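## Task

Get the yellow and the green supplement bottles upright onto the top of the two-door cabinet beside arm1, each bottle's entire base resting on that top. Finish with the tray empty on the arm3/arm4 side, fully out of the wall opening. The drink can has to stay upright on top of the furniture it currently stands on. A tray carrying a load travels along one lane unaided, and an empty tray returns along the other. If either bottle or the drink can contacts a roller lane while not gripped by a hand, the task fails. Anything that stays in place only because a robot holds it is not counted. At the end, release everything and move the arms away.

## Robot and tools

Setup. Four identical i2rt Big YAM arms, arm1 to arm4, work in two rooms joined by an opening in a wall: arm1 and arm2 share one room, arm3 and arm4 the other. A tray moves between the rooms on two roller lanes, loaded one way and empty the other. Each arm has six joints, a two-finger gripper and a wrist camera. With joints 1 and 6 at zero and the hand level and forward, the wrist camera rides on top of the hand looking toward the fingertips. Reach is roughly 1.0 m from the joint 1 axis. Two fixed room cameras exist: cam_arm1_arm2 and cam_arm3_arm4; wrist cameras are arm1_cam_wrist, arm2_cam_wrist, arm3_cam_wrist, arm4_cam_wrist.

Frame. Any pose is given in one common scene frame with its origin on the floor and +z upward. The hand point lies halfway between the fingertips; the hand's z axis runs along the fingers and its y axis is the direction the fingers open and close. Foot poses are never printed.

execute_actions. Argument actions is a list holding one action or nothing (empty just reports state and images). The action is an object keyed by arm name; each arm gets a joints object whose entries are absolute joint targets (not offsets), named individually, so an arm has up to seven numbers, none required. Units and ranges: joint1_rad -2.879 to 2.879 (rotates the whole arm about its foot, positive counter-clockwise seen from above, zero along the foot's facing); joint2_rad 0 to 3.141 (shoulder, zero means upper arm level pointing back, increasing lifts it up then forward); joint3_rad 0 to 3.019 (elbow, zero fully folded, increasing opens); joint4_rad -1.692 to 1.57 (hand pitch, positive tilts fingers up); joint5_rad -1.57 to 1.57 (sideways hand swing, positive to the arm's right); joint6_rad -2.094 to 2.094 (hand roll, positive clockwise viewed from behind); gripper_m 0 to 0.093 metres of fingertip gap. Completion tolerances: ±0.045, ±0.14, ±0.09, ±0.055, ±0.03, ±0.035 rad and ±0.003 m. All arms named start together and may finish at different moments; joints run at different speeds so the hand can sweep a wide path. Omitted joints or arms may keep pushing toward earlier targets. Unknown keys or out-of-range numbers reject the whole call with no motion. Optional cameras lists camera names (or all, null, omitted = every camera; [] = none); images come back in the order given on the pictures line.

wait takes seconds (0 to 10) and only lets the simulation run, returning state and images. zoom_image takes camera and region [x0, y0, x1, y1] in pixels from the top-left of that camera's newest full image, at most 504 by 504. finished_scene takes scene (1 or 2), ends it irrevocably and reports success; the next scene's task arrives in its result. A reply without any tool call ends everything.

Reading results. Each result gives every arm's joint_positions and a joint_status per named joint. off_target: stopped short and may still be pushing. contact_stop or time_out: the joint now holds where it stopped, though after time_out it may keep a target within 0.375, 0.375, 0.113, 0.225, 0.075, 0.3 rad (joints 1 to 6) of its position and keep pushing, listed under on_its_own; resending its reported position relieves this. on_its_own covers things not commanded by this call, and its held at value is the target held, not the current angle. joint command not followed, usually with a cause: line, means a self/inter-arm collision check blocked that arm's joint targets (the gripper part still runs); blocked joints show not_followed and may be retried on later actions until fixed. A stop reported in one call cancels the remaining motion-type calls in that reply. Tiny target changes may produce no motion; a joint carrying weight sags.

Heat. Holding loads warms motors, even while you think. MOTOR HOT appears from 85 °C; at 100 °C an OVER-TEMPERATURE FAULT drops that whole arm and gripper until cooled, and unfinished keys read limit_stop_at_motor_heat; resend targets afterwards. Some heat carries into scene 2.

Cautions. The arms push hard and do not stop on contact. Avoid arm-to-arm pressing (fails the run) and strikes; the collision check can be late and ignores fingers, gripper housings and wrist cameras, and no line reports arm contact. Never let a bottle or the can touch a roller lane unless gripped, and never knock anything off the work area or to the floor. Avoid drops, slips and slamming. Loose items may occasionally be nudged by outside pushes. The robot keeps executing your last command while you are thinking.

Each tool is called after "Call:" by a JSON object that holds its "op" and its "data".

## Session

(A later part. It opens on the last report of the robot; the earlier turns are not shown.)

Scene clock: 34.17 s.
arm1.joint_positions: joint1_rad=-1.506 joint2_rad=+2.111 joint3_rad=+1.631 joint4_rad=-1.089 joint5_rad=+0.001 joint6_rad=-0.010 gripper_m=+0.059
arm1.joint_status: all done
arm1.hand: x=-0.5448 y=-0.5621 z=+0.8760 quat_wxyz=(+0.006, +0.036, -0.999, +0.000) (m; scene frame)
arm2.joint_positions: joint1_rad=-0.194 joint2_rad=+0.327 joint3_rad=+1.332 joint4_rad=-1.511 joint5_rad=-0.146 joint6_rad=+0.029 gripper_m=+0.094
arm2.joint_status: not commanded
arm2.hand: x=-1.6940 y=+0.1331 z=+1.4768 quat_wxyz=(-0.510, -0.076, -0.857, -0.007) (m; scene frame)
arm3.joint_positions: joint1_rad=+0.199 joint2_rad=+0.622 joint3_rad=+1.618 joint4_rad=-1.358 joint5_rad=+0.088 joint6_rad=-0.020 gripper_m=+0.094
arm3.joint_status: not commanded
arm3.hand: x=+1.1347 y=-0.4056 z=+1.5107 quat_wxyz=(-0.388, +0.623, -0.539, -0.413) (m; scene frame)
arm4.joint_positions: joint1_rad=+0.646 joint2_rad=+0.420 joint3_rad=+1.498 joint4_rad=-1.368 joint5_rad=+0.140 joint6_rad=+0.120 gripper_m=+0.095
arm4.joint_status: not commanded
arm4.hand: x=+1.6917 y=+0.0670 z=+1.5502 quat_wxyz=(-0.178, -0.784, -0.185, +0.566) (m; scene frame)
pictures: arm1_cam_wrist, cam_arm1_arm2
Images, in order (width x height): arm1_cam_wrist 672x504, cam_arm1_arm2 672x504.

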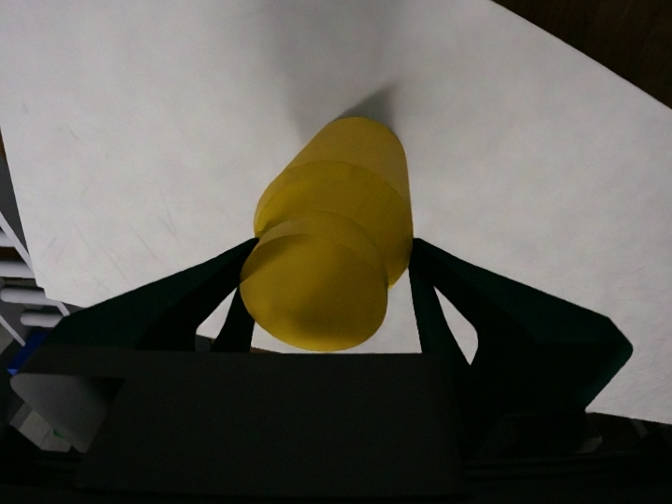

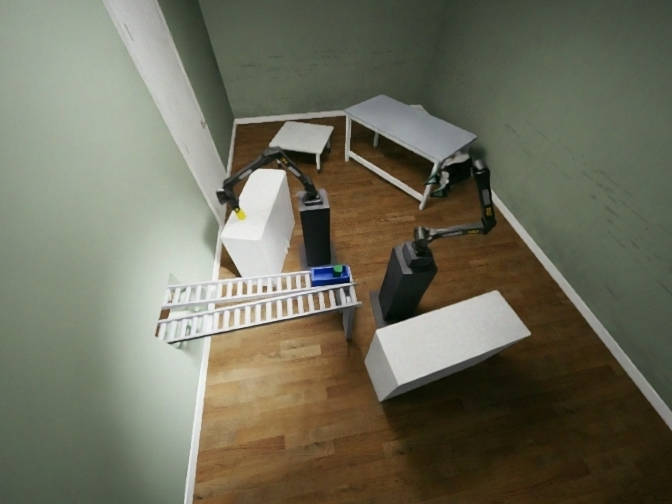

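Call:
{"op": "execute_actions", "data": {"actions": [{"arm1":{"joints":{"joint2_rad":2.152}}}], "cameras": ["arm1_cam_wrist"]}}

Call:
{"op": "execute_actions", "data": {"actions": [{"arm1":{"joints":{"joint2_rad":2.17}}}], "cameras": ["arm1_cam_wrist"]}}

Scene clock: 34.87 s.
arm1.joint_positions: joint1_rad=-1.506 joint2_rad=+2.111 joint3_rad=+1.631 joint4_rad=-1.089 joint5_rad=+0.001 joint6_rad=-0.010 gripper_m=+0.059
arm1.joint_status: all done
arm1.hand: x=-0.5448 y=-0.5621 z=+0.8758 quat_wxyz=(+0.006, +0.036, -0.999, +0.000) (m; scene frame)
arm2.joint_positions: joint1_rad=-0.194 joint2_rad=+0.327 joint3_rad=+1.332 joint4_rad=-1.511 joint5_rad=-0.146 joint6_rad=+0.029 gripper_m=+0.094
arm2.joint_status: not commanded
arm2.hand: x=-1.6940 y=+0.1331 z=+1.4768 quat_wxyz=(-0.510, -0.076, -0.857, -0.007) (m; scene frame)
arm3.joint_positions: joint1_rad=+0.199 joint2_rad=+0.622 joint3_rad=+1.618 joint4_rad=-1.358 joint5_rad=+0.088 joint6_rad=-0.020 gripper_m=+0.094
arm3.joint_status: not commanded
arm3.hand: x=+1.1347 y=-0.4056 z=+1.5107 quat_wxyz=(-0.388, +0.623, -0.539, -0.413) (m; scene frame)
arm4.joint_positions: joint1_rad=+0.646 joint2_rad=+0.420 joint3_rad=+1.498 joint4_rad=-1.368 joint5_rad=+0.140 joint6_rad=+0.120 gripper_m=+0.095
arm4.joint_status: not commanded
arm4.hand: x=+1.6917 y=+0.0670 z=+1.5502 quat_wxyz=(-0.178, -0.784, -0.185, +0.566) (m; scene frame)
pictures: arm1_cam_wrist
Images, in order (width x height): arm1_cam_wrist 672x504.

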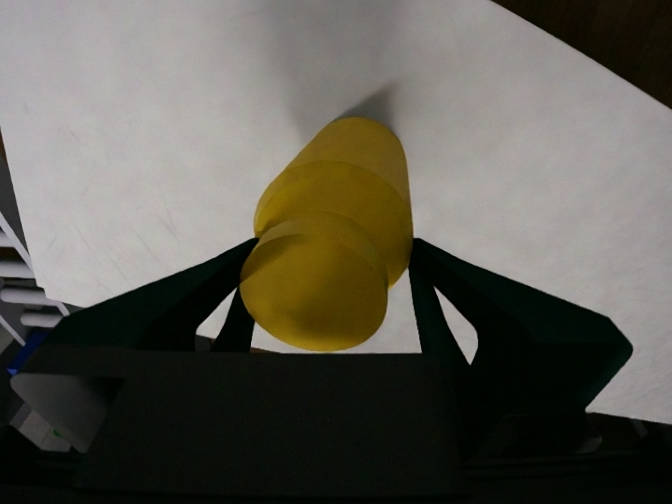

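Scene clock: 35.30 s.
arm1.joint_positions: joint1_rad=-1.506 joint2_rad=+2.113 joint3_rad=+1.631 joint4_rad=-1.089 joint5_rad=+0.001 joint6_rad=-0.010 gripper_m=+0.059
arm1.joint_status: all done
arm1.hand: x=-0.5450 y=-0.5621 z=+0.8751 quat_wxyz=(+0.007, +0.036, -0.999, +0.000) (m; scene frame)
arm2.joint_positions: joint1_rad=-0.194 joint2_rad=+0.327 joint3_rad=+1.332 joint4_rad=-1.511 joint5_rad=-0.146 joint6_rad=+0.029 gripper_m=+0.094
arm2.joint_status: not commanded
arm2.hand: x=-1.6940 y=+0.1331 z=+1.4768 quat_wxyz=(-0.510, -0.076, -0.857, -0.007) (m; scene frame)
arm3.joint_positions: joint1_rad=+0.199 joint2_rad=+0.622 joint3_rad=+1.618 joint4_rad=-1.358 joint5_rad=+0.088 joint6_rad=-0.020 gripper_m=+0.094
arm3.joint_status: not commanded
arm3.hand: x=+1.1347 y=-0.4056 z=+1.5107 quat_wxyz=(-0.388, +0.623, -0.539, -0.413) (m; scene frame)
arm4.joint_positions: joint1_rad=+0.646 joint2_rad=+0.420 joint3_rad=+1.498 joint4_rad=-1.368 joint5_rad=+0.140 joint6_rad=+0.120 gripper_m=+0.095
arm4.joint_status: not commanded
arm4.hand: x=+1.6917 y=+0.0670 z=+1.5502 quat_wxyz=(-0.178, -0.784, -0.185, +0.566) (m; scene frame)
pictures: arm1_cam_wrist
Images, in order (width x height): arm1_cam_wrist 672x504.

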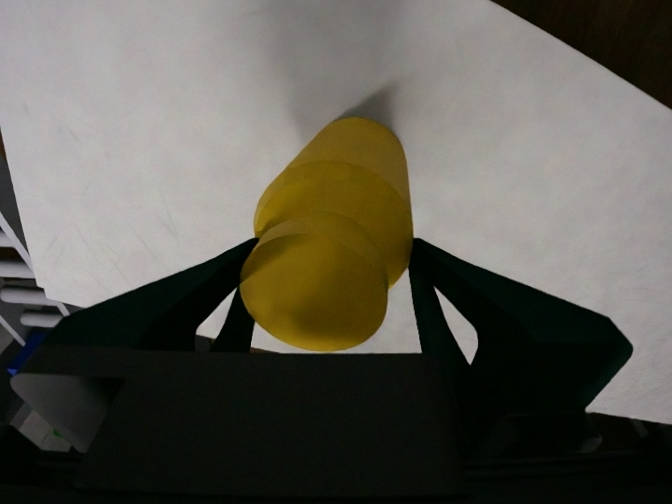

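Contact. Release.

Call:
{"op": "execute_actions", "data": {"actions": [{"arm1":{"joints":{"joint2_rad":2.12,"gripper_m":0.093}}}], "cameras": ["arm1_cam_wrist"]}}

Call:
{"op": "execute_actions", "data": {"actions": [{"arm1":{"joints":{"joint2_rad":1.85,"joint4_rad":-1.35}}}], "cameras": ["arm1_cam_wrist","cam_arm1_arm2"]}}

Scene clock: 36.47 s.
arm1.joint_positions: joint1_rad=-1.506 joint2_rad=+2.113 joint3_rad=+1.631 joint4_rad=-1.089 joint5_rad=+0.001 joint6_rad=-0.010 gripper_m=+0.093
arm1.joint_status: all done
arm1.hand: x=-0.5450 y=-0.5621 z=+0.8751 quat_wxyz=(+0.007, +0.036, -0.999, +0.000) (m; scene frame)
arm2.joint_positions: joint1_rad=-0.194 joint2_rad=+0.327 joint3_rad=+1.332 joint4_rad=-1.511 joint5_rad=-0.146 joint6_rad=+0.029 gripper_m=+0.094
arm2.joint_status: not commanded
arm2.hand: x=-1.6940 y=+0.1331 z=+1.4768 quat_wxyz=(-0.510, -0.076, -0.857, -0.007) (m; scene frame)
arm3.joint_positions: joint1_rad=+0.199 joint2_rad=+0.622 joint3_rad=+1.618 joint4_rad=-1.358 joint5_rad=+0.088 joint6_rad=-0.020 gripper_m=+0.094
arm3.joint_status: not commanded
arm3.hand: x=+1.1347 y=-0.4056 z=+1.5107 quat_wxyz=(-0.388, +0.623, -0.539, -0.413) (m; scene frame)
arm4.joint_positions: joint1_rad=+0.646 joint2_rad=+0.420 joint3_rad=+1.498 joint4_rad=-1.368 joint5_rad=+0.140 joint6_rad=+0.120 gripper_m=+0.095
arm4.joint_status: not commanded
arm4.hand: x=+1.6917 y=+0.0670 z=+1.5502 quat_wxyz=(-0.178, -0.784, -0.185, +0.566) (m; scene frame)
pictures: arm1_cam_wrist
Images, in order (width x height): arm1_cam_wrist 672x504.

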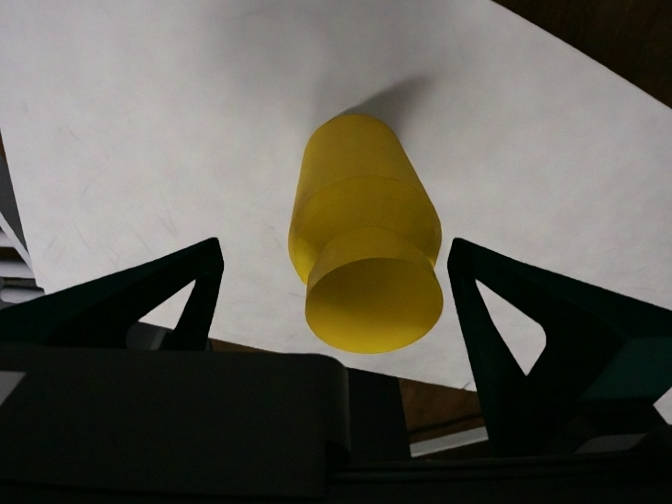

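Scene clock: 37.77 s.
arm1.joint_positions: joint1_rad=-1.506 joint2_rad=+1.819 joint3_rad=+1.635 joint4_rad=-1.342 joint5_rad=+0.001 joint6_rad=-0.010 gripper_m=+0.093
arm1.joint_status: all done
arm1.hand: x=-0.5891 y=-0.5651 z=+1.0442 quat_wxyz=(-0.015, +0.036, -0.999, -0.001) (m; scene frame)
arm2.joint_positions: joint1_rad=-0.194 joint2_rad=+0.327 joint3_rad=+1.332 joint4_rad=-1.511 joint5_rad=-0.146 joint6_rad=+0.029 gripper_m=+0.094
arm2.joint_status: not commanded
arm2.hand: x=-1.6940 y=+0.1331 z=+1.4768 quat_wxyz=(-0.510, -0.076, -0.857, -0.007) (m; scene frame)
arm3.joint_positions: joint1_rad=+0.199 joint2_rad=+0.622 joint3_rad=+1.618 joint4_rad=-1.358 joint5_rad=+0.088 joint6_rad=-0.020 gripper_m=+0.094
arm3.joint_status: not commanded
arm3.hand: x=+1.1347 y=-0.4056 z=+1.5107 quat_wxyz=(-0.388, +0.623, -0.539, -0.413) (m; scene frame)
arm4.joint_positions: joint1_rad=+0.646 joint2_rad=+0.420 joint3_rad=+1.498 joint4_rad=-1.368 joint5_rad=+0.140 joint6_rad=+0.120 gripper_m=+0.095
arm4.joint_status: not commanded
arm4.hand: x=+1.6917 y=+0.0670 z=+1.5502 quat_wxyz=(-0.178, -0.784, -0.185, +0.566) (m; scene frame)
pictures: arm1_cam_wrist, cam_arm1_arm2
Images, in order (width x height): arm1_cam_wrist 672x504, cam_arm1_arm2 672x504.

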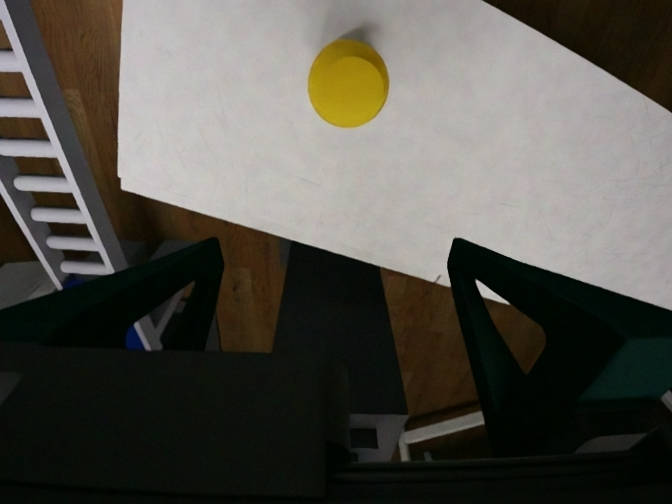

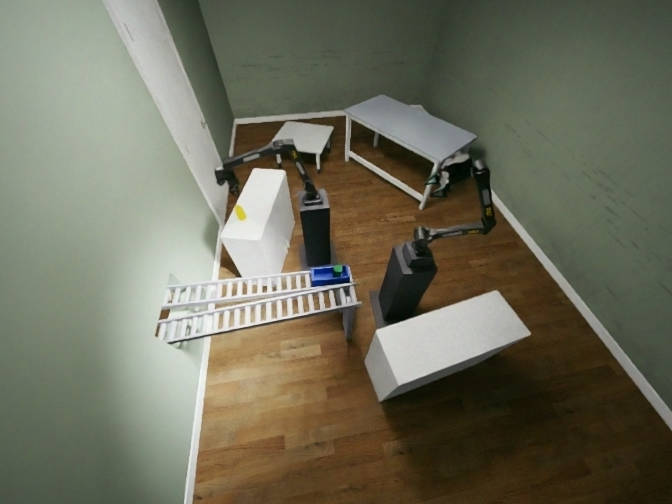

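Call:
{"op": "execute_actions", "data": {"actions": [{"arm1":{"joints":{"joint1_rad":0.215,"joint6_rad":-1.36}}}], "cameras": []}}

Call:
{"op": "execute_actions", "data": {"actions": [{"arm1":{"joints":{"joint2_rad":2.3,"joint3_rad":1.58,"joint4_rad":-0.85}}}], "cameras": ["arm1_cam_wrist","arm2_cam_wrist"]}}

Scene clock: 40.60 s.
arm1.joint_positions: joint1_rad=+0.221 joint2_rad=+1.834 joint3_rad=+1.635 joint4_rad=-1.342 joint5_rad=-0.002 joint6_rad=-1.349 gripper_m=+0.093
arm1.joint_status: all done
arm1.hand: x=-1.2785 y=-0.0459 z=+1.0464 quat_wxyz=(-0.015, +1.000, -0.001, -0.012) (m; scene frame)
arm2.joint_positions: joint1_rad=-0.194 joint2_rad=+0.327 joint3_rad=+1.332 joint4_rad=-1.511 joint5_rad=-0.146 joint6_rad=+0.029 gripper_m=+0.094
arm2.joint_status: not commanded
arm2.hand: x=-1.6940 y=+0.1331 z=+1.4768 quat_wxyz=(-0.510, -0.076, -0.857, -0.007) (m; scene frame)
arm3.joint_positions: joint1_rad=+0.199 joint2_rad=+0.622 joint3_rad=+1.618 joint4_rad=-1.358 joint5_rad=+0.088 joint6_rad=-0.020 gripper_m=+0.094
arm3.joint_status: not commanded
arm3.hand: x=+1.1347 y=-0.4056 z=+1.5107 quat_wxyz=(-0.388, +0.623, -0.539, -0.413) (m; scene frame)
arm4.joint_positions: joint1_rad=+0.646 joint2_rad=+0.420 joint3_rad=+1.498 joint4_rad=-1.368 joint5_rad=+0.140 joint6_rad=+0.120 gripper_m=+0.095
arm4.joint_status: not commanded
arm4.hand: x=+1.6917 y=+0.0670 z=+1.5502 quat_wxyz=(-0.178, -0.784, -0.185, +0.566) (m; scene frame)
pictures: none
No camera images: the call's "cameras" was empty. Leave "cameras" out to get every camera's image.

Scene clock: 41.90 s.
arm1.joint_positions: joint1_rad=+0.221 joint2_rad=+2.322 joint3_rad=+1.556 joint4_rad=-0.859 joint5_rad=-0.002 joint6_rad=-1.350 gripper_m=+0.093
arm1.joint_status: all done
arm1.hand: x=-1.2883 y=-0.0220 z=+0.7401 quat_wxyz=(+0.026, +1.000, -0.001, -0.002) (m; scene frame)
arm2.joint_positions: joint1_rad=-0.194 joint2_rad=+0.327 joint3_rad=+1.332 joint4_rad=-1.511 joint5_rad=-0.146 joint6_rad=+0.029 gripper_m=+0.094
arm2.joint_status: not commanded
arm2.hand: x=-1.6940 y=+0.1331 z=+1.4768 quat_wxyz=(-0.510, -0.076, -0.857, -0.007) (m; scene frame)
arm3.joint_positions: joint1_rad=+0.199 joint2_rad=+0.622 joint3_rad=+1.618 joint4_rad=-1.358 joint5_rad=+0.088 joint6_rad=-0.020 gripper_m=+0.094
arm3.joint_status: not commanded
arm3.hand: x=+1.1347 y=-0.4056 z=+1.5107 quat_wxyz=(-0.388, +0.623, -0.539, -0.413) (m; scene frame)
arm4.joint_positions: joint1_rad=+0.646 joint2_rad=+0.420 joint3_rad=+1.498 joint4_rad=-1.368 joint5_rad=+0.140 joint6_rad=+0.120 gripper_m=+0.095
arm4.joint_status: not commanded
arm4.hand: x=+1.6917 y=+0.0670 z=+1.5502 quat_wxyz=(-0.178, -0.784, -0.185, +0.566) (m; scene frame)
pictures: arm1_cam_wrist, arm2_cam_wrist
Images, in order (width x height): arm1_cam_wrist 672x504, arm2_cam_wrist 672x504.

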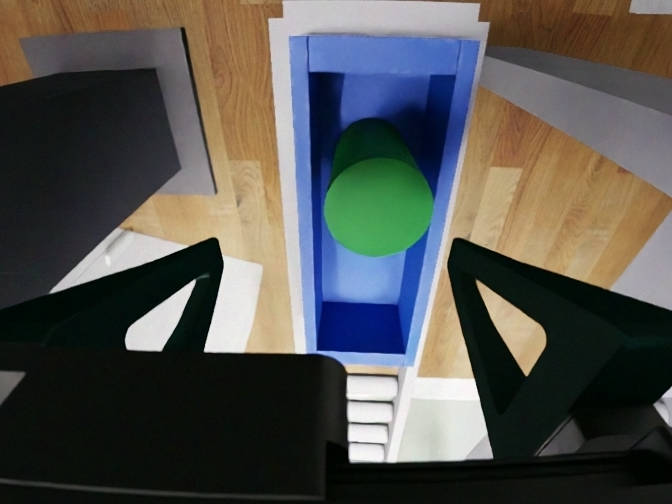

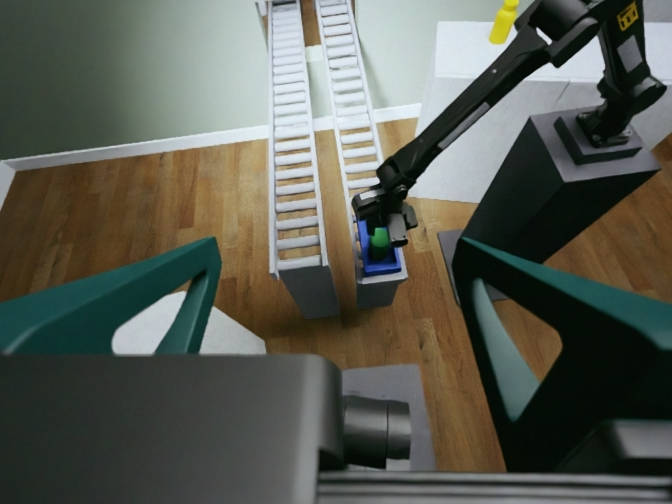

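Call:
{"op": "execute_actions", "data": {"actions": [{"arm1":{"joints":{"joint1_rad":0.175,"joint2_rad":2.40,"joint3_rad":1.64,"joint4_rad":-0.755,"joint6_rad":-1.385}}}], "cameras": ["arm1_cam_wrist","arm2_cam_wrist"]}}

Scene clock: 43.87 s.
arm1.joint_positions: joint1_rad=+0.180 joint2_rad=+2.364 joint3_rad=+1.620 joint4_rad=-0.763 joint5_rad=-0.002 joint6_rad=-1.375 gripper_m=+0.093
arm1.joint_status: all done
arm1.hand: x=-1.2721 y=+0.0261 z=+0.7329 quat_wxyz=(-0.032, +0.999, -0.009, -0.014) (m; scene frame)
arm2.joint_positions: joint1_rad=-0.194 joint2_rad=+0.327 joint3_rad=+1.332 joint4_rad=-1.511 joint5_rad=-0.146 joint6_rad=+0.029 gripper_m=+0.094
arm2.joint_status: not commanded
arm2.hand: x=-1.6940 y=+0.1331 z=+1.4768 quat_wxyz=(-0.510, -0.076, -0.857, -0.007) (m; scene frame)
arm3.joint_positions: joint1_rad=+0.199 joint2_rad=+0.622 joint3_rad=+1.618 joint4_rad=-1.358 joint5_rad=+0.088 joint6_rad=-0.020 gripper_m=+0.094
arm3.joint_status: not commanded
arm3.hand: x=+1.1347 y=-0.4056 z=+1.5107 quat_wxyz=(-0.388, +0.623, -0.539, -0.413) (m; scene frame)
arm4.joint_positions: joint1_rad=+0.646 joint2_rad=+0.420 joint3_rad=+1.498 joint4_rad=-1.368 joint5_rad=+0.140 joint6_rad=+0.120 gripper_m=+0.095
arm4.joint_status: not commanded
arm4.hand: x=+1.6917 y=+0.0670 z=+1.5502 quat_wxyz=(-0.178, -0.784, -0.185, +0.566) (m; scene frame)
pictures: arm1_cam_wrist, arm2_cam_wrist
Images, in order (width x height): arm1_cam_wrist 672x504, arm2_cam_wrist 672x504.

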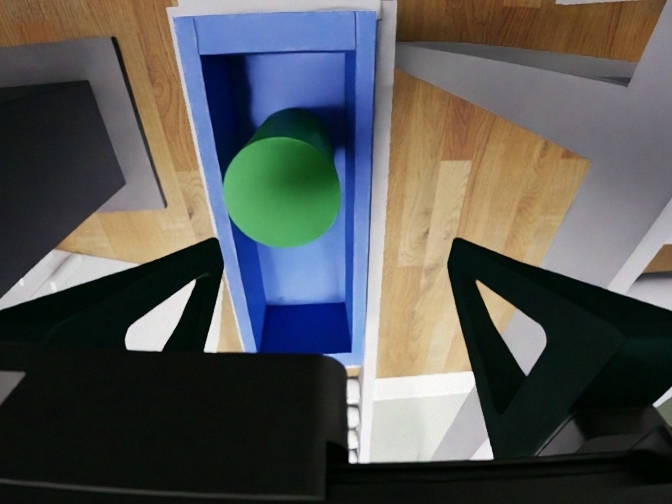

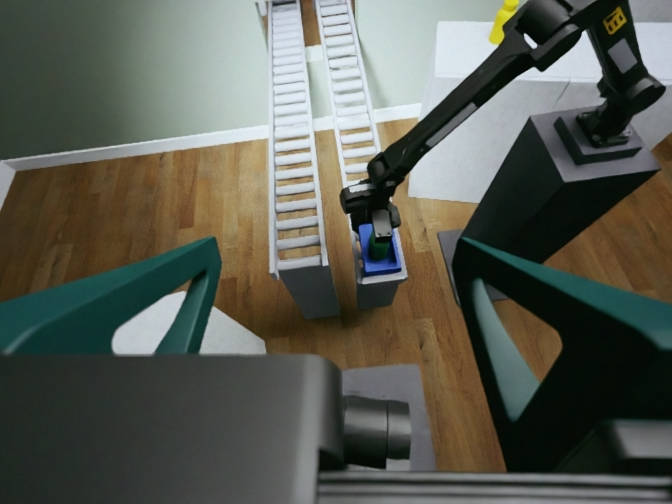

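Call:
{"op": "execute_actions", "data": {"actions": [{"arm1":{"joints":{"joint1_rad":0.21,"joint2_rad":2.425,"joint3_rad":1.585,"joint6_rad":-1.35}}}], "cameras": ["arm1_cam_wrist","arm2_cam_wrist"]}}

Scene clock: 46.30 s.
arm1.joint_positions: joint1_rad=+0.200 joint2_rad=+2.395 joint3_rad=+1.582 joint4_rad=-0.761 joint5_rad=-0.002 joint6_rad=-1.360 gripper_m=+0.093
arm1.joint_status: all done
arm1.hand: x=-1.2796 y=-0.0041 z=+0.7039 quat_wxyz=(+0.001, +1.000, -0.006, -0.008) (m; scene frame)
arm2.joint_positions: joint1_rad=-0.194 joint2_rad=+0.327 joint3_rad=+1.332 joint4_rad=-1.511 joint5_rad=-0.146 joint6_rad=+0.029 gripper_m=+0.094
arm2.joint_status: not commanded
arm2.hand: x=-1.6940 y=+0.1331 z=+1.4768 quat_wxyz=(-0.510, -0.076, -0.857, -0.007) (m; scene frame)
arm3.joint_positions: joint1_rad=+0.199 joint2_rad=+0.622 joint3_rad=+1.618 joint4_rad=-1.358 joint5_rad=+0.088 joint6_rad=-0.020 gripper_m=+0.094
arm3.joint_status: not commanded
arm3.hand: x=+1.1347 y=-0.4056 z=+1.5107 quat_wxyz=(-0.388, +0.623, -0.539, -0.413) (m; scene frame)
arm4.joint_positions: joint1_rad=+0.646 joint2_rad=+0.420 joint3_rad=+1.498 joint4_rad=-1.368 joint5_rad=+0.140 joint6_rad=+0.120 gripper_m=+0.095
arm4.joint_status: not commanded
arm4.hand: x=+1.6917 y=+0.0670 z=+1.5502 quat_wxyz=(-0.178, -0.784, -0.185, +0.566) (m; scene frame)
pictures: arm1_cam_wrist, arm2_cam_wrist
Images, in order (width x height): arm1_cam_wrist 672x504, arm2_cam_wrist 672x504.

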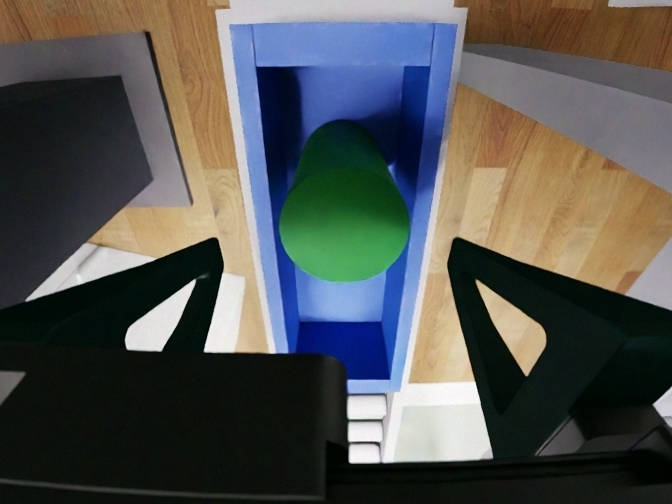

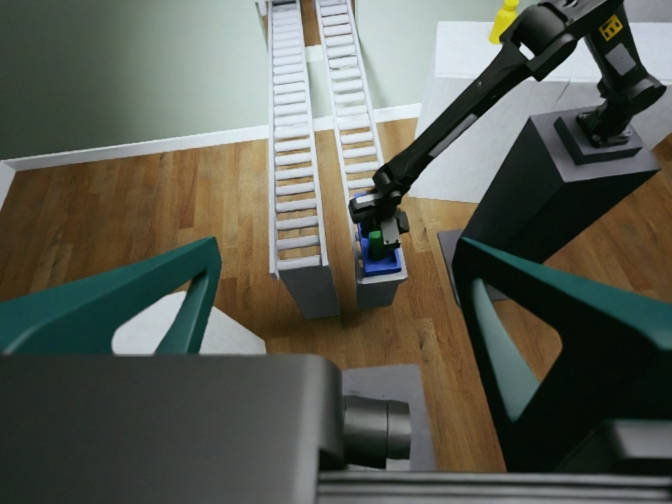

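Call:
{"op": "execute_actions", "data": {"actions": [{"arm1":{"joints":{"joint2_rad":2.525,"joint3_rad":1.655,"joint4_rad":-0.68}}}], "cameras": ["arm1_cam_wrist","arm2_cam_wrist"]}}

Scene clock: 48.07 s.
arm1.joint_positions: joint1_rad=+0.200 joint2_rad=+2.503 joint3_rad=+1.635 joint4_rad=-0.687 joint5_rad=-0.002 joint6_rad=-1.359 gripper_m=+0.093
arm1.joint_status: all done
arm1.hand: x=-1.2822 y=+0.0054 z=+0.6537 quat_wxyz=(-0.008, +1.000, -0.007, -0.010) (m; scene frame)
arm2.joint_positions: joint1_rad=-0.194 joint2_rad=+0.327 joint3_rad=+1.332 joint4_rad=-1.511 joint5_rad=-0.146 joint6_rad=+0.029 gripper_m=+0.094
arm2.joint_status: not commanded
arm2.hand: x=-1.6940 y=+0.1331 z=+1.4768 quat_wxyz=(-0.510, -0.076, -0.857, -0.007) (m; scene frame)
arm3.joint_positions: joint1_rad=+0.199 joint2_rad=+0.622 joint3_rad=+1.618 joint4_rad=-1.358 joint5_rad=+0.088 joint6_rad=-0.020 gripper_m=+0.094
arm3.joint_status: not commanded
arm3.hand: x=+1.1347 y=-0.4056 z=+1.5107 quat_wxyz=(-0.388, +0.623, -0.539, -0.413) (m; scene frame)
arm4.joint_positions: joint1_rad=+0.646 joint2_rad=+0.420 joint3_rad=+1.498 joint4_rad=-1.368 joint5_rad=+0.140 joint6_rad=+0.120 gripper_m=+0.095
arm4.joint_status: not commanded
arm4.hand: x=+1.6917 y=+0.0670 z=+1.5502 quat_wxyz=(-0.178, -0.784, -0.185, +0.566) (m; scene frame)
pictures: arm1_cam_wrist, arm2_cam_wrist
Images, in order (width x height): arm1_cam_wrist 672x504, arm2_cam_wrist 672x504.

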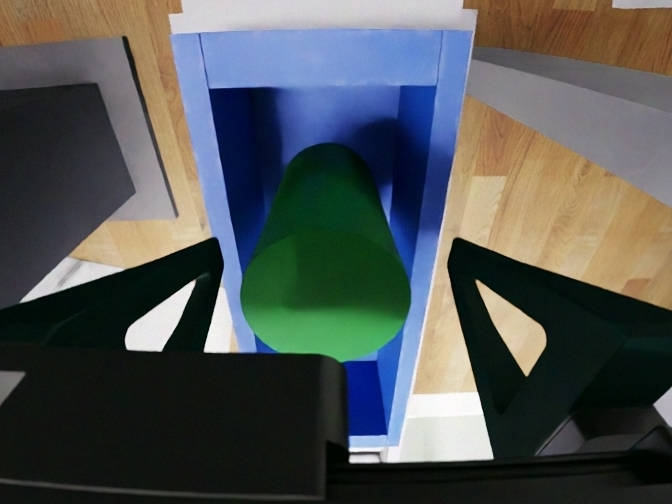

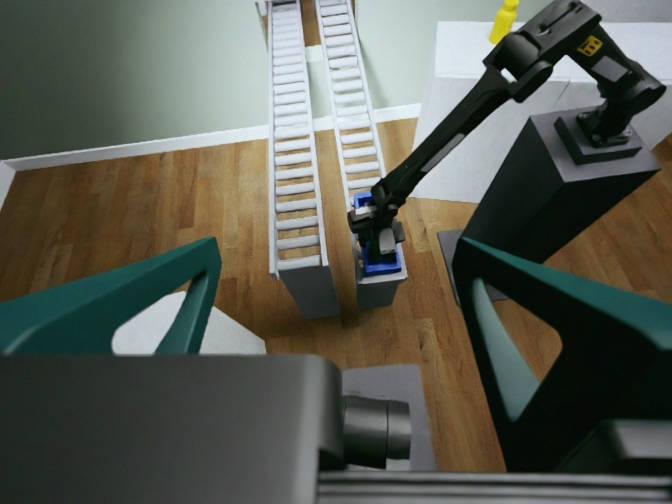

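Call:
{"op": "execute_actions", "data": {"actions": [{"arm1":{"joints":{"joint2_rad":2.56,"joint4_rad":-0.64}}}], "cameras": ["arm1_cam_wrist","arm2_cam_wrist"]}}

Scene clock: 49.30 s.
arm1.joint_positions: joint1_rad=+0.200 joint2_rad=+2.521 joint3_rad=+1.635 joint4_rad=-0.651 joint5_rad=-0.002 joint6_rad=-1.359 gripper_m=+0.093
arm1.joint_status: all done
arm1.hand: x=-1.2828 y=+0.0074 z=+0.6430 quat_wxyz=(-0.017, +1.000, -0.007, -0.012) (m; scene frame)
arm2.joint_positions: joint1_rad=-0.194 joint2_rad=+0.327 joint3_rad=+1.332 joint4_rad=-1.511 joint5_rad=-0.146 joint6_rad=+0.029 gripper_m=+0.094
arm2.joint_status: not commanded
arm2.hand: x=-1.6940 y=+0.1331 z=+1.4768 quat_wxyz=(-0.510, -0.076, -0.857, -0.007) (m; scene frame)
arm3.joint_positions: joint1_rad=+0.199 joint2_rad=+0.622 joint3_rad=+1.618 joint4_rad=-1.358 joint5_rad=+0.088 joint6_rad=-0.020 gripper_m=+0.094
arm3.joint_status: not commanded
arm3.hand: x=+1.1347 y=-0.4056 z=+1.5107 quat_wxyz=(-0.388, +0.623, -0.539, -0.413) (m; scene frame)
arm4.joint_positions: joint1_rad=+0.646 joint2_rad=+0.420 joint3_rad=+1.498 joint4_rad=-1.368 joint5_rad=+0.140 joint6_rad=+0.120 gripper_m=+0.095
arm4.joint_status: not commanded
arm4.hand: x=+1.6917 y=+0.0670 z=+1.5502 quat_wxyz=(-0.178, -0.784, -0.185, +0.566) (m; scene frame)
pictures: arm1_cam_wrist, arm2_cam_wrist
Images, in order (width x height): arm1_cam_wrist 672x504, arm2_cam_wrist 672x504.

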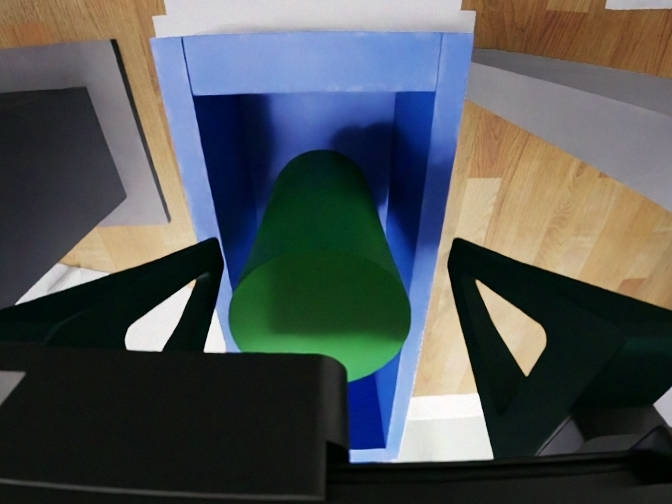

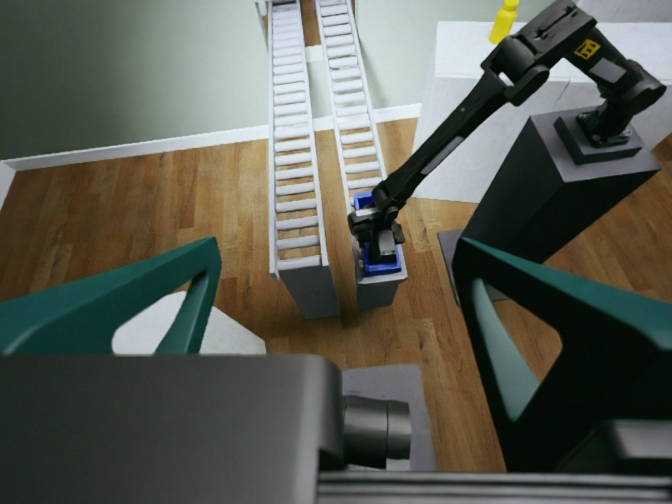

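Call:
{"op": "execute_actions", "data": {"actions": [{"arm1":{"joints":{"joint2_rad":2.57,"joint4_rad":-0.69}}}], "cameras": ["arm1_cam_wrist","arm2_cam_wrist"]}}

Scene clock: 50.23 s.
arm1.joint_positions: joint1_rad=+0.200 joint2_rad=+2.529 joint3_rad=+1.635 joint4_rad=-0.681 joint5_rad=-0.002 joint6_rad=-1.359 gripper_m=+0.093
arm1.joint_status: all done
arm1.hand: x=-1.2808 y=-0.0027 z=+0.6381 quat_wxyz=(+0.002, +1.000, -0.007, -0.008) (m; scene frame)
arm2.joint_positions: joint1_rad=-0.194 joint2_rad=+0.327 joint3_rad=+1.332 joint4_rad=-1.511 joint5_rad=-0.146 joint6_rad=+0.029 gripper_m=+0.094
arm2.joint_status: not commanded
arm2.hand: x=-1.6940 y=+0.1331 z=+1.4768 quat_wxyz=(-0.510, -0.076, -0.857, -0.007) (m; scene frame)
arm3.joint_positions: joint1_rad=+0.199 joint2_rad=+0.622 joint3_rad=+1.618 joint4_rad=-1.358 joint5_rad=+0.088 joint6_rad=-0.020 gripper_m=+0.094
arm3.joint_status: not commanded
arm3.hand: x=+1.1347 y=-0.4056 z=+1.5107 quat_wxyz=(-0.388, +0.623, -0.539, -0.413) (m; scene frame)
arm4.joint_positions: joint1_rad=+0.646 joint2_rad=+0.420 joint3_rad=+1.498 joint4_rad=-1.368 joint5_rad=+0.140 joint6_rad=+0.120 gripper_m=+0.095
arm4.joint_status: not commanded
arm4.hand: x=+1.6917 y=+0.0670 z=+1.5502 quat_wxyz=(-0.178, -0.784, -0.185, +0.566) (m; scene frame)
pictures: arm1_cam_wrist, arm2_cam_wrist
Images, in order (width x height): arm1_cam_wrist 672x504, arm2_cam_wrist 672x504.

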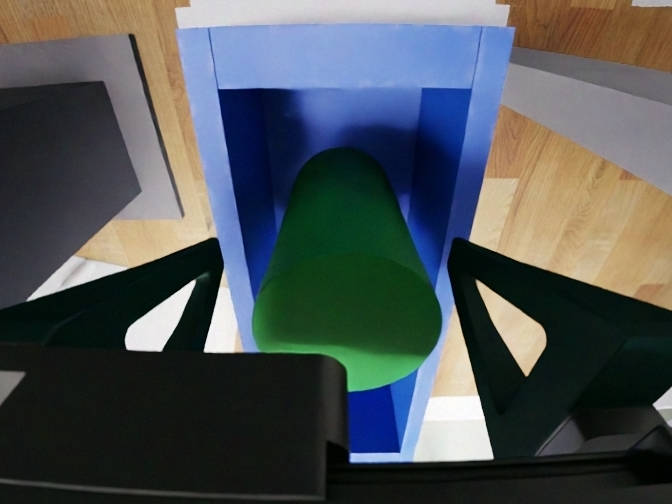

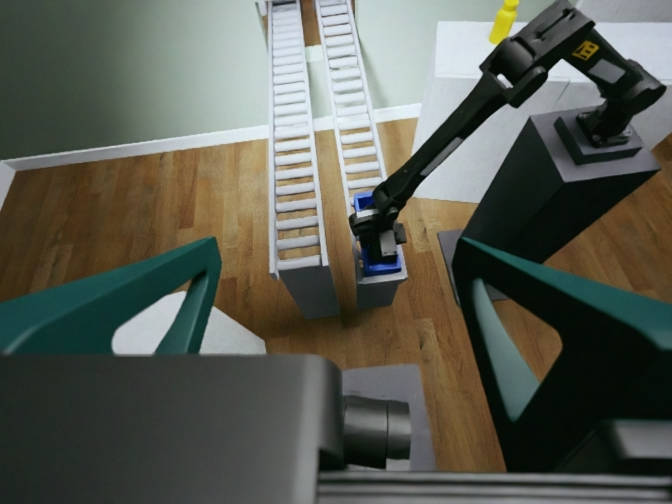

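Call:
{"op": "execute_actions", "data": {"actions": [{"arm1":{"joints":{"joint2_rad":2.53,"gripper_m":0.03}}}], "cameras": ["arm1_cam_wrist"]}}

Call:
{"op": "execute_actions", "data": {"actions": [{"arm1":{"joints":{"joint2_rad":2.35}}}], "cameras": ["arm1_cam_wrist","arm2_cam_wrist"]}}

Scene clock: 51.30 s.
arm1.joint_positions: joint1_rad=+0.200 joint2_rad=+2.529 joint3_rad=+1.636 joint4_rad=-0.683 joint5_rad=-0.002 joint6_rad=-1.358 gripper_m=+0.066
arm1.joint_status: gripper_m off_target (ended at +0.066, target +0.030); the others done
arm1.hand: x=-1.2808 y=-0.0030 z=+0.6382 quat_wxyz=(+0.003, +1.000, -0.007, -0.008) (m; scene frame)
arm2.joint_positions: joint1_rad=-0.194 joint2_rad=+0.327 joint3_rad=+1.332 joint4_rad=-1.511 joint5_rad=-0.146 joint6_rad=+0.029 gripper_m=+0.094
arm2.joint_status: not commanded
arm2.hand: x=-1.6940 y=+0.1331 z=+1.4768 quat_wxyz=(-0.510, -0.076, -0.857, -0.007) (m; scene frame)
arm3.joint_positions: joint1_rad=+0.199 joint2_rad=+0.622 joint3_rad=+1.618 joint4_rad=-1.358 joint5_rad=+0.088 joint6_rad=-0.020 gripper_m=+0.094
arm3.joint_status: not commanded
arm3.hand: x=+1.1347 y=-0.4056 z=+1.5107 quat_wxyz=(-0.388, +0.623, -0.539, -0.413) (m; scene frame)
arm4.joint_positions: joint1_rad=+0.646 joint2_rad=+0.420 joint3_rad=+1.498 joint4_rad=-1.368 joint5_rad=+0.140 joint6_rad=+0.120 gripper_m=+0.095
arm4.joint_status: not commanded
arm4.hand: x=+1.6917 y=+0.0670 z=+1.5502 quat_wxyz=(-0.178, -0.784, -0.185, +0.566) (m; scene frame)
pictures: arm1_cam_wrist
Images, in order (width x height): arm1_cam_wrist 672x504.

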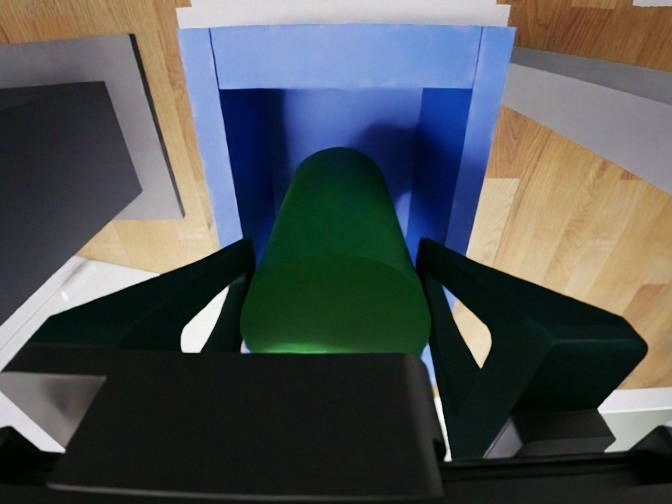

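Scene clock: 52.87 s.
arm1.joint_positions: joint1_rad=+0.200 joint2_rad=+2.364 joint3_rad=+1.634 joint4_rad=-0.699 joint5_rad=-0.004 joint6_rad=-1.355 gripper_m=+0.066
arm1.joint_status: all done
arm1.hand: x=-1.2894 y=+0.0459 z=+0.7391 quat_wxyz=(-0.069, +0.997, -0.010, -0.024) (m; scene frame)
arm2.joint_positions: joint1_rad=-0.194 joint2_rad=+0.327 joint3_rad=+1.332 joint4_rad=-1.511 joint5_rad=-0.146 joint6_rad=+0.029 gripper_m=+0.094
arm2.joint_status: not commanded
arm2.hand: x=-1.6940 y=+0.1331 z=+1.4768 quat_wxyz=(-0.510, -0.076, -0.857, -0.007) (m; scene frame)
arm3.joint_positions: joint1_rad=+0.199 joint2_rad=+0.622 joint3_rad=+1.618 joint4_rad=-1.358 joint5_rad=+0.088 joint6_rad=-0.020 gripper_m=+0.094
arm3.joint_status: not commanded
arm3.hand: x=+1.1347 y=-0.4056 z=+1.5107 quat_wxyz=(-0.388, +0.623, -0.539, -0.413) (m; scene frame)
arm4.joint_positions: joint1_rad=+0.646 joint2_rad=+0.420 joint3_rad=+1.498 joint4_rad=-1.368 joint5_rad=+0.140 joint6_rad=+0.120 gripper_m=+0.095
arm4.joint_status: not commanded
arm4.hand: x=+1.6917 y=+0.0670 z=+1.5502 quat_wxyz=(-0.178, -0.784, -0.185, +0.566) (m; scene frame)
pictures: arm1_cam_wrist, arm2_cam_wrist
Images, in order (width x height): arm1_cam_wrist 672x504, arm2_cam_wrist 672x504.

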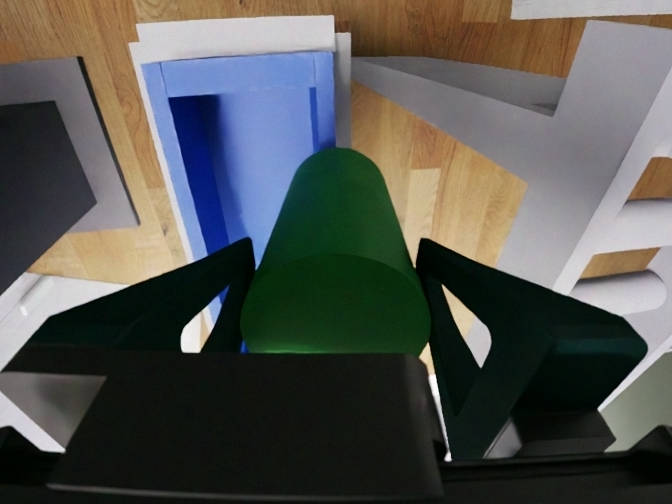

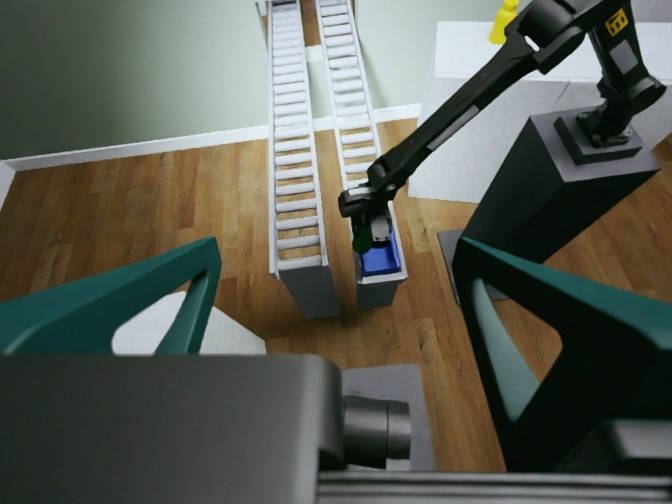

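Call:
{"op": "execute_actions", "data": {"actions": [{"arm1":{"joints":{"joint2_rad":1.72,"joint3_rad":1.66,"joint4_rad":-1.51}}}], "cameras": ["arm1_cam_wrist"]}}

Scene clock: 55.33 s.
arm1.joint_positions: joint1_rad=+0.200 joint2_rad=+1.719 joint3_rad=+1.645 joint4_rad=-1.501 joint5_rad=-0.002 joint6_rad=-1.355 gripper_m=+0.066
arm1.joint_status: all done
arm1.hand: x=-1.2574 y=-0.0857 z=+1.1097 quat_wxyz=(+0.002, +1.000, -0.009, -0.008) (m; scene frame)
arm2.joint_positions: joint1_rad=-0.194 joint2_rad=+0.327 joint3_rad=+1.332 joint4_rad=-1.511 joint5_rad=-0.146 joint6_rad=+0.029 gripper_m=+0.094
arm2.joint_status: not commanded
arm2.hand: x=-1.6940 y=+0.1331 z=+1.4768 quat_wxyz=(-0.510, -0.076, -0.857, -0.007) (m; scene frame)
arm3.joint_positions: joint1_rad=+0.199 joint2_rad=+0.622 joint3_rad=+1.618 joint4_rad=-1.358 joint5_rad=+0.088 joint6_rad=-0.020 gripper_m=+0.094
arm3.joint_status: not commanded
arm3.hand: x=+1.1347 y=-0.4056 z=+1.5107 quat_wxyz=(-0.388, +0.623, -0.539, -0.413) (m; scene frame)
arm4.joint_positions: joint1_rad=+0.646 joint2_rad=+0.420 joint3_rad=+1.498 joint4_rad=-1.368 joint5_rad=+0.140 joint6_rad=+0.120 gripper_m=+0.095
arm4.joint_status: not commanded
arm4.hand: x=+1.6917 y=+0.0670 z=+1.5502 quat_wxyz=(-0.178, -0.784, -0.185, +0.566) (m; scene frame)
pictures: arm1_cam_wrist
Images, in order (width x height): arm1_cam_wrist 672x504.

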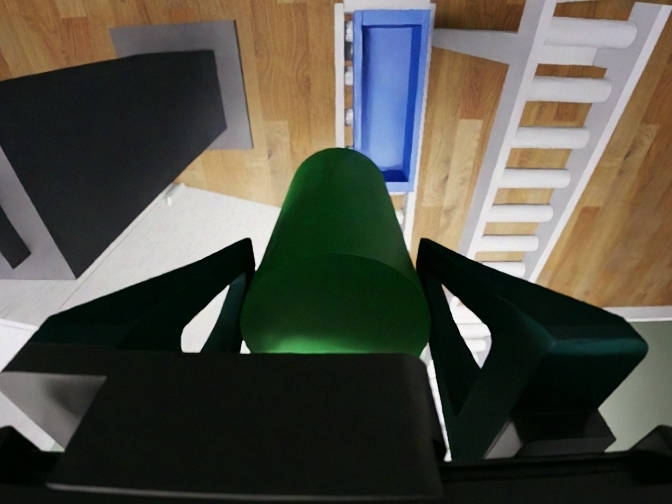

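Call:
{"op": "execute_actions", "data": {"actions": [{"arm1":{"joints":{"joint1_rad":-1.87,"joint6_rad":-0.3}},"arm2":{"joints":{"joint1_rad":-0.237,"joint2_rad":1.0,"joint3_rad":1.0,"joint5_rad":0,"joint6_rad":1.33,"gripper_m":0.06}}}], "cameras": ["arm1_cam_wrist","cam_arm1_arm2"]}}

Scene clock: 58.63 s.
arm1.joint_positions: joint1_rad=-1.877 joint2_rad=+1.719 joint3_rad=+1.645 joint4_rad=-1.501 joint5_rad=+0.001 joint6_rad=-0.310 gripper_m=+0.066
arm1.joint_status: all done
arm1.hand: x=-0.6547 y=-0.7600 z=+1.1001 quat_wxyz=(+0.010, +0.001, -1.000, -0.001) (m; scene frame)
arm2.joint_positions: joint1_rad=-0.227 joint2_rad=+1.001 joint3_rad=+0.981 joint4_rad=-1.511 joint5_rad=-0.004 joint6_rad=+1.320 gripper_m=+0.060
arm2.joint_status: all done
arm2.hand: x=-1.5433 y=+0.0609 z=+1.1897 quat_wxyz=(-0.019, -0.713, -0.700, -0.009) (m; scene frame)
arm3.joint_positions: joint1_rad=+0.199 joint2_rad=+0.622 joint3_rad=+1.618 joint4_rad=-1.358 joint5_rad=+0.088 joint6_rad=-0.020 gripper_m=+0.094
arm3.joint_status: not commanded
arm3.hand: x=+1.1347 y=-0.4056 z=+1.5107 quat_wxyz=(-0.388, +0.623, -0.539, -0.413) (m; scene frame)
arm4.joint_positions: joint1_rad=+0.646 joint2_rad=+0.420 joint3_rad=+1.498 joint4_rad=-1.368 joint5_rad=+0.140 joint6_rad=+0.120 gripper_m=+0.095
arm4.joint_status: not commanded
arm4.hand: x=+1.6917 y=+0.0670 z=+1.5502 quat_wxyz=(-0.178, -0.784, -0.185, +0.566) (m; scene frame)
pictures: arm1_cam_wrist, cam_arm1_arm2
Images, in order (width x height): arm1_cam_wrist 672x504, cam_arm1_arm2 672x504.

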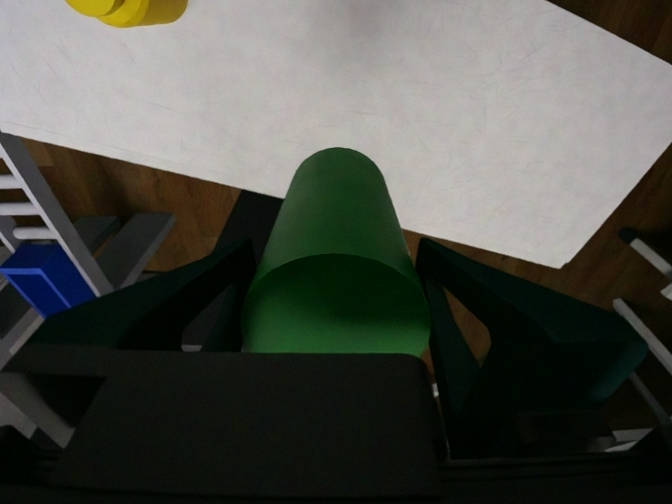

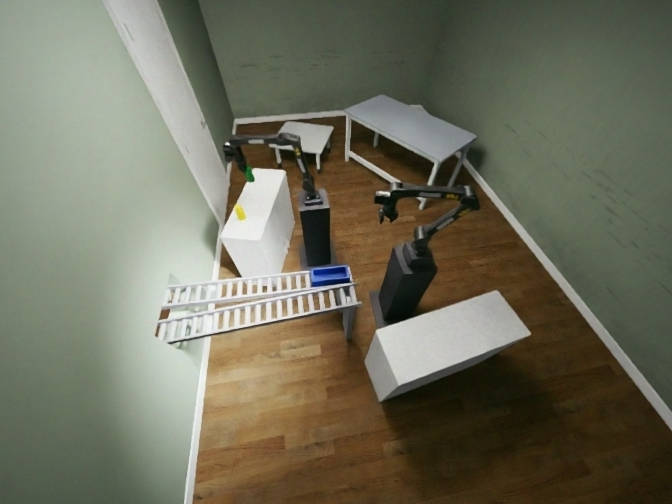

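Call:
{"op": "execute_actions", "data": {"actions": [{"arm1":{"joints":{"joint1_rad":-1.79,"joint6_rad":-0.22,"joint2_rad":2.03,"joint3_rad":1.71,"joint4_rad":-1.21}},"arm2":{"joints":{"joint2_rad":2.27,"joint3_rad":1.18,"joint4_rad":-0.46}}}], "cameras": ["arm1_cam_wrist","arm2_cam_wrist","cam_arm1_arm2"]}}

Scene clock: 61.20 s.
arm1.joint_positions: joint1_rad=-1.785 joint2_rad=+2.069 joint3_rad=+1.680 joint4_rad=-1.216 joint5_rad=-0.001 joint6_rad=-0.230 gripper_m=+0.066
arm1.joint_status: all done
arm1.hand: x=-0.5641 y=-0.7310 z=+0.9180 quat_wxyz=(+0.024, +0.007, -1.000, -0.005) (m; scene frame)
arm2.joint_positions: joint1_rad=-0.227 joint2_rad=+2.279 joint3_rad=+1.166 joint4_rad=-0.476 joint5_rad=-0.004 joint6_rad=+1.321 gripper_m=+0.060
arm2.joint_status: all done
arm2.hand: x=-1.3330 y=-0.0003 z=+0.7429 quat_wxyz=(+0.006, -0.714, -0.700, +0.005) (m; scene frame)
arm3.joint_positions: joint1_rad=+0.199 joint2_rad=+0.622 joint3_rad=+1.618 joint4_rad=-1.358 joint5_rad=+0.088 joint6_rad=-0.020 gripper_m=+0.094
arm3.joint_status: not commanded
arm3.hand: x=+1.1347 y=-0.4056 z=+1.5107 quat_wxyz=(-0.388, +0.623, -0.539, -0.413) (m; scene frame)
arm4.joint_positions: joint1_rad=+0.646 joint2_rad=+0.420 joint3_rad=+1.498 joint4_rad=-1.368 joint5_rad=+0.140 joint6_rad=+0.120 gripper_m=+0.095
arm4.joint_status: not commanded
arm4.hand: x=+1.6917 y=+0.0670 z=+1.5502 quat_wxyz=(-0.178, -0.784, -0.185, +0.566) (m; scene frame)
pictures: arm1_cam_wrist, arm2_cam_wrist, cam_arm1_arm2
Images, in order (width x height): arm1_cam_wrist 672x504, arm2_cam_wrist 672x504, cam_arm1_arm2 672x504.

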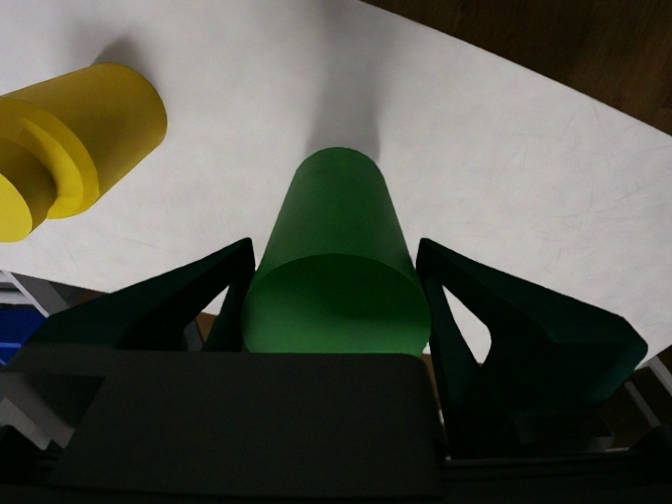

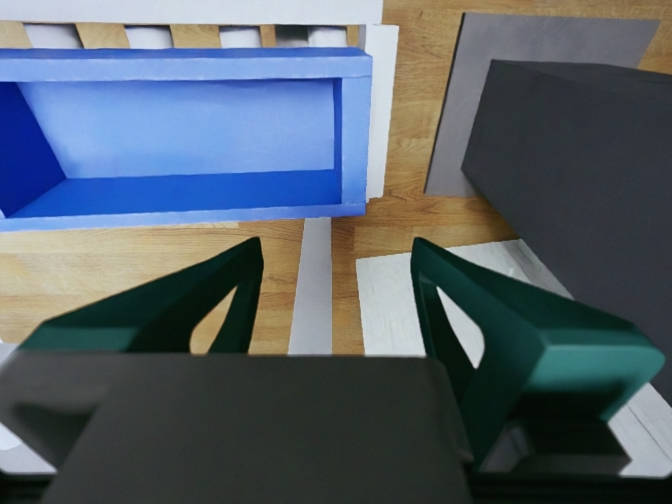

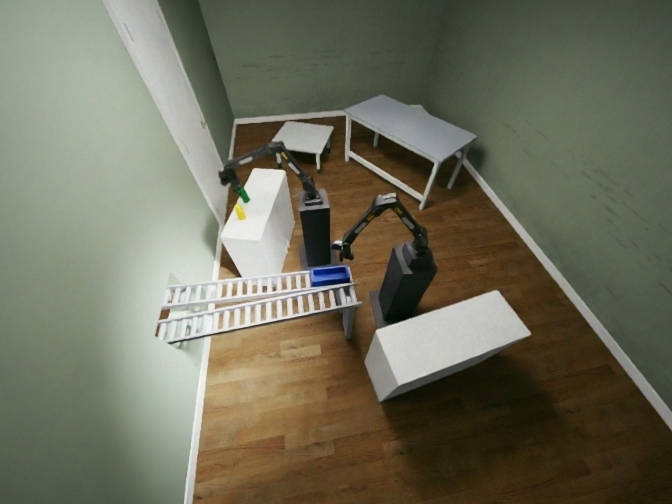

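Call:
{"op": "execute_actions", "data": {"actions": [{"arm1":{"joints":{"joint2_rad":2.03,"joint3_rad":1.585,"joint4_rad":-1.08}},"arm2":{"joints":{"joint2_rad":2.49,"joint3_rad":1.235,"joint4_rad":-0.28}}}], "cameras": ["arm1_cam_wrist","arm2_cam_wrist"]}}

Scene clock: 63.70 s.
arm1.joint_positions: joint1_rad=-1.785 joint2_rad=+2.060 joint3_rad=+1.569 joint4_rad=-1.089 joint5_rad=-0.001 joint6_rad=-0.230 gripper_m=+0.066
arm1.joint_status: all done
arm1.hand: x=-0.5773 y=-0.7281 z=+0.8850 quat_wxyz=(+0.012, +0.007, -1.000, -0.002) (m; scene frame)
arm2.joint_positions: joint1_rad=-0.227 joint2_rad=+2.507 joint3_rad=+1.223 joint4_rad=-0.296 joint5_rad=-0.004 joint6_rad=+1.321 gripper_m=+0.060
arm2.joint_status: all done
arm2.hand: x=-1.3440 y=+0.0022 z=+0.6455 quat_wxyz=(+0.002, -0.714, -0.700, +0.003) (m; scene frame)
arm3.joint_positions: joint1_rad=+0.199 joint2_rad=+0.622 joint3_rad=+1.618 joint4_rad=-1.358 joint5_rad=+0.088 joint6_rad=-0.020 gripper_m=+0.094
arm3.joint_status: not commanded
arm3.hand: x=+1.1347 y=-0.4056 z=+1.5107 quat_wxyz=(-0.388, +0.623, -0.539, -0.413) (m; scene frame)
arm4.joint_positions: joint1_rad=+0.646 joint2_rad=+0.420 joint3_rad=+1.498 joint4_rad=-1.368 joint5_rad=+0.140 joint6_rad=+0.120 gripper_m=+0.095
arm4.joint_status: not commanded
arm4.hand: x=+1.6917 y=+0.0670 z=+1.5502 quat_wxyz=(-0.178, -0.784, -0.185, +0.566) (m; scene frame)
pictures: arm1_cam_wrist, arm2_cam_wrist
Images, in order (width x height): arm1_cam_wrist 672x504, arm2_cam_wrist 672x504.

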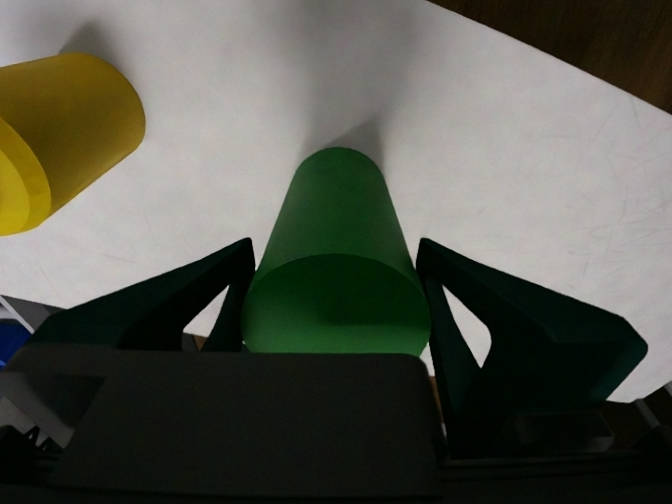

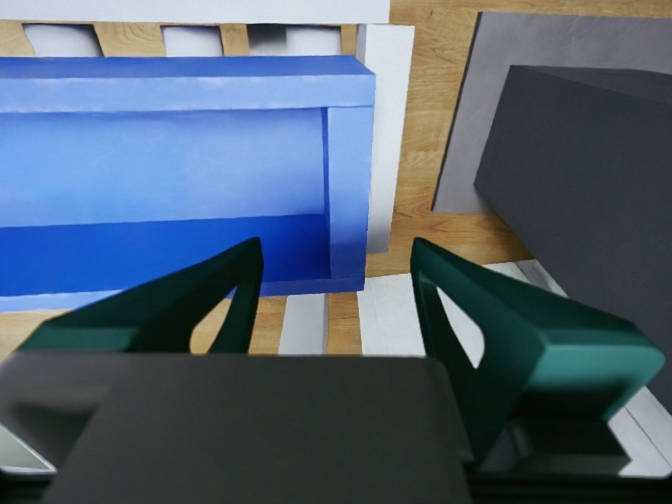

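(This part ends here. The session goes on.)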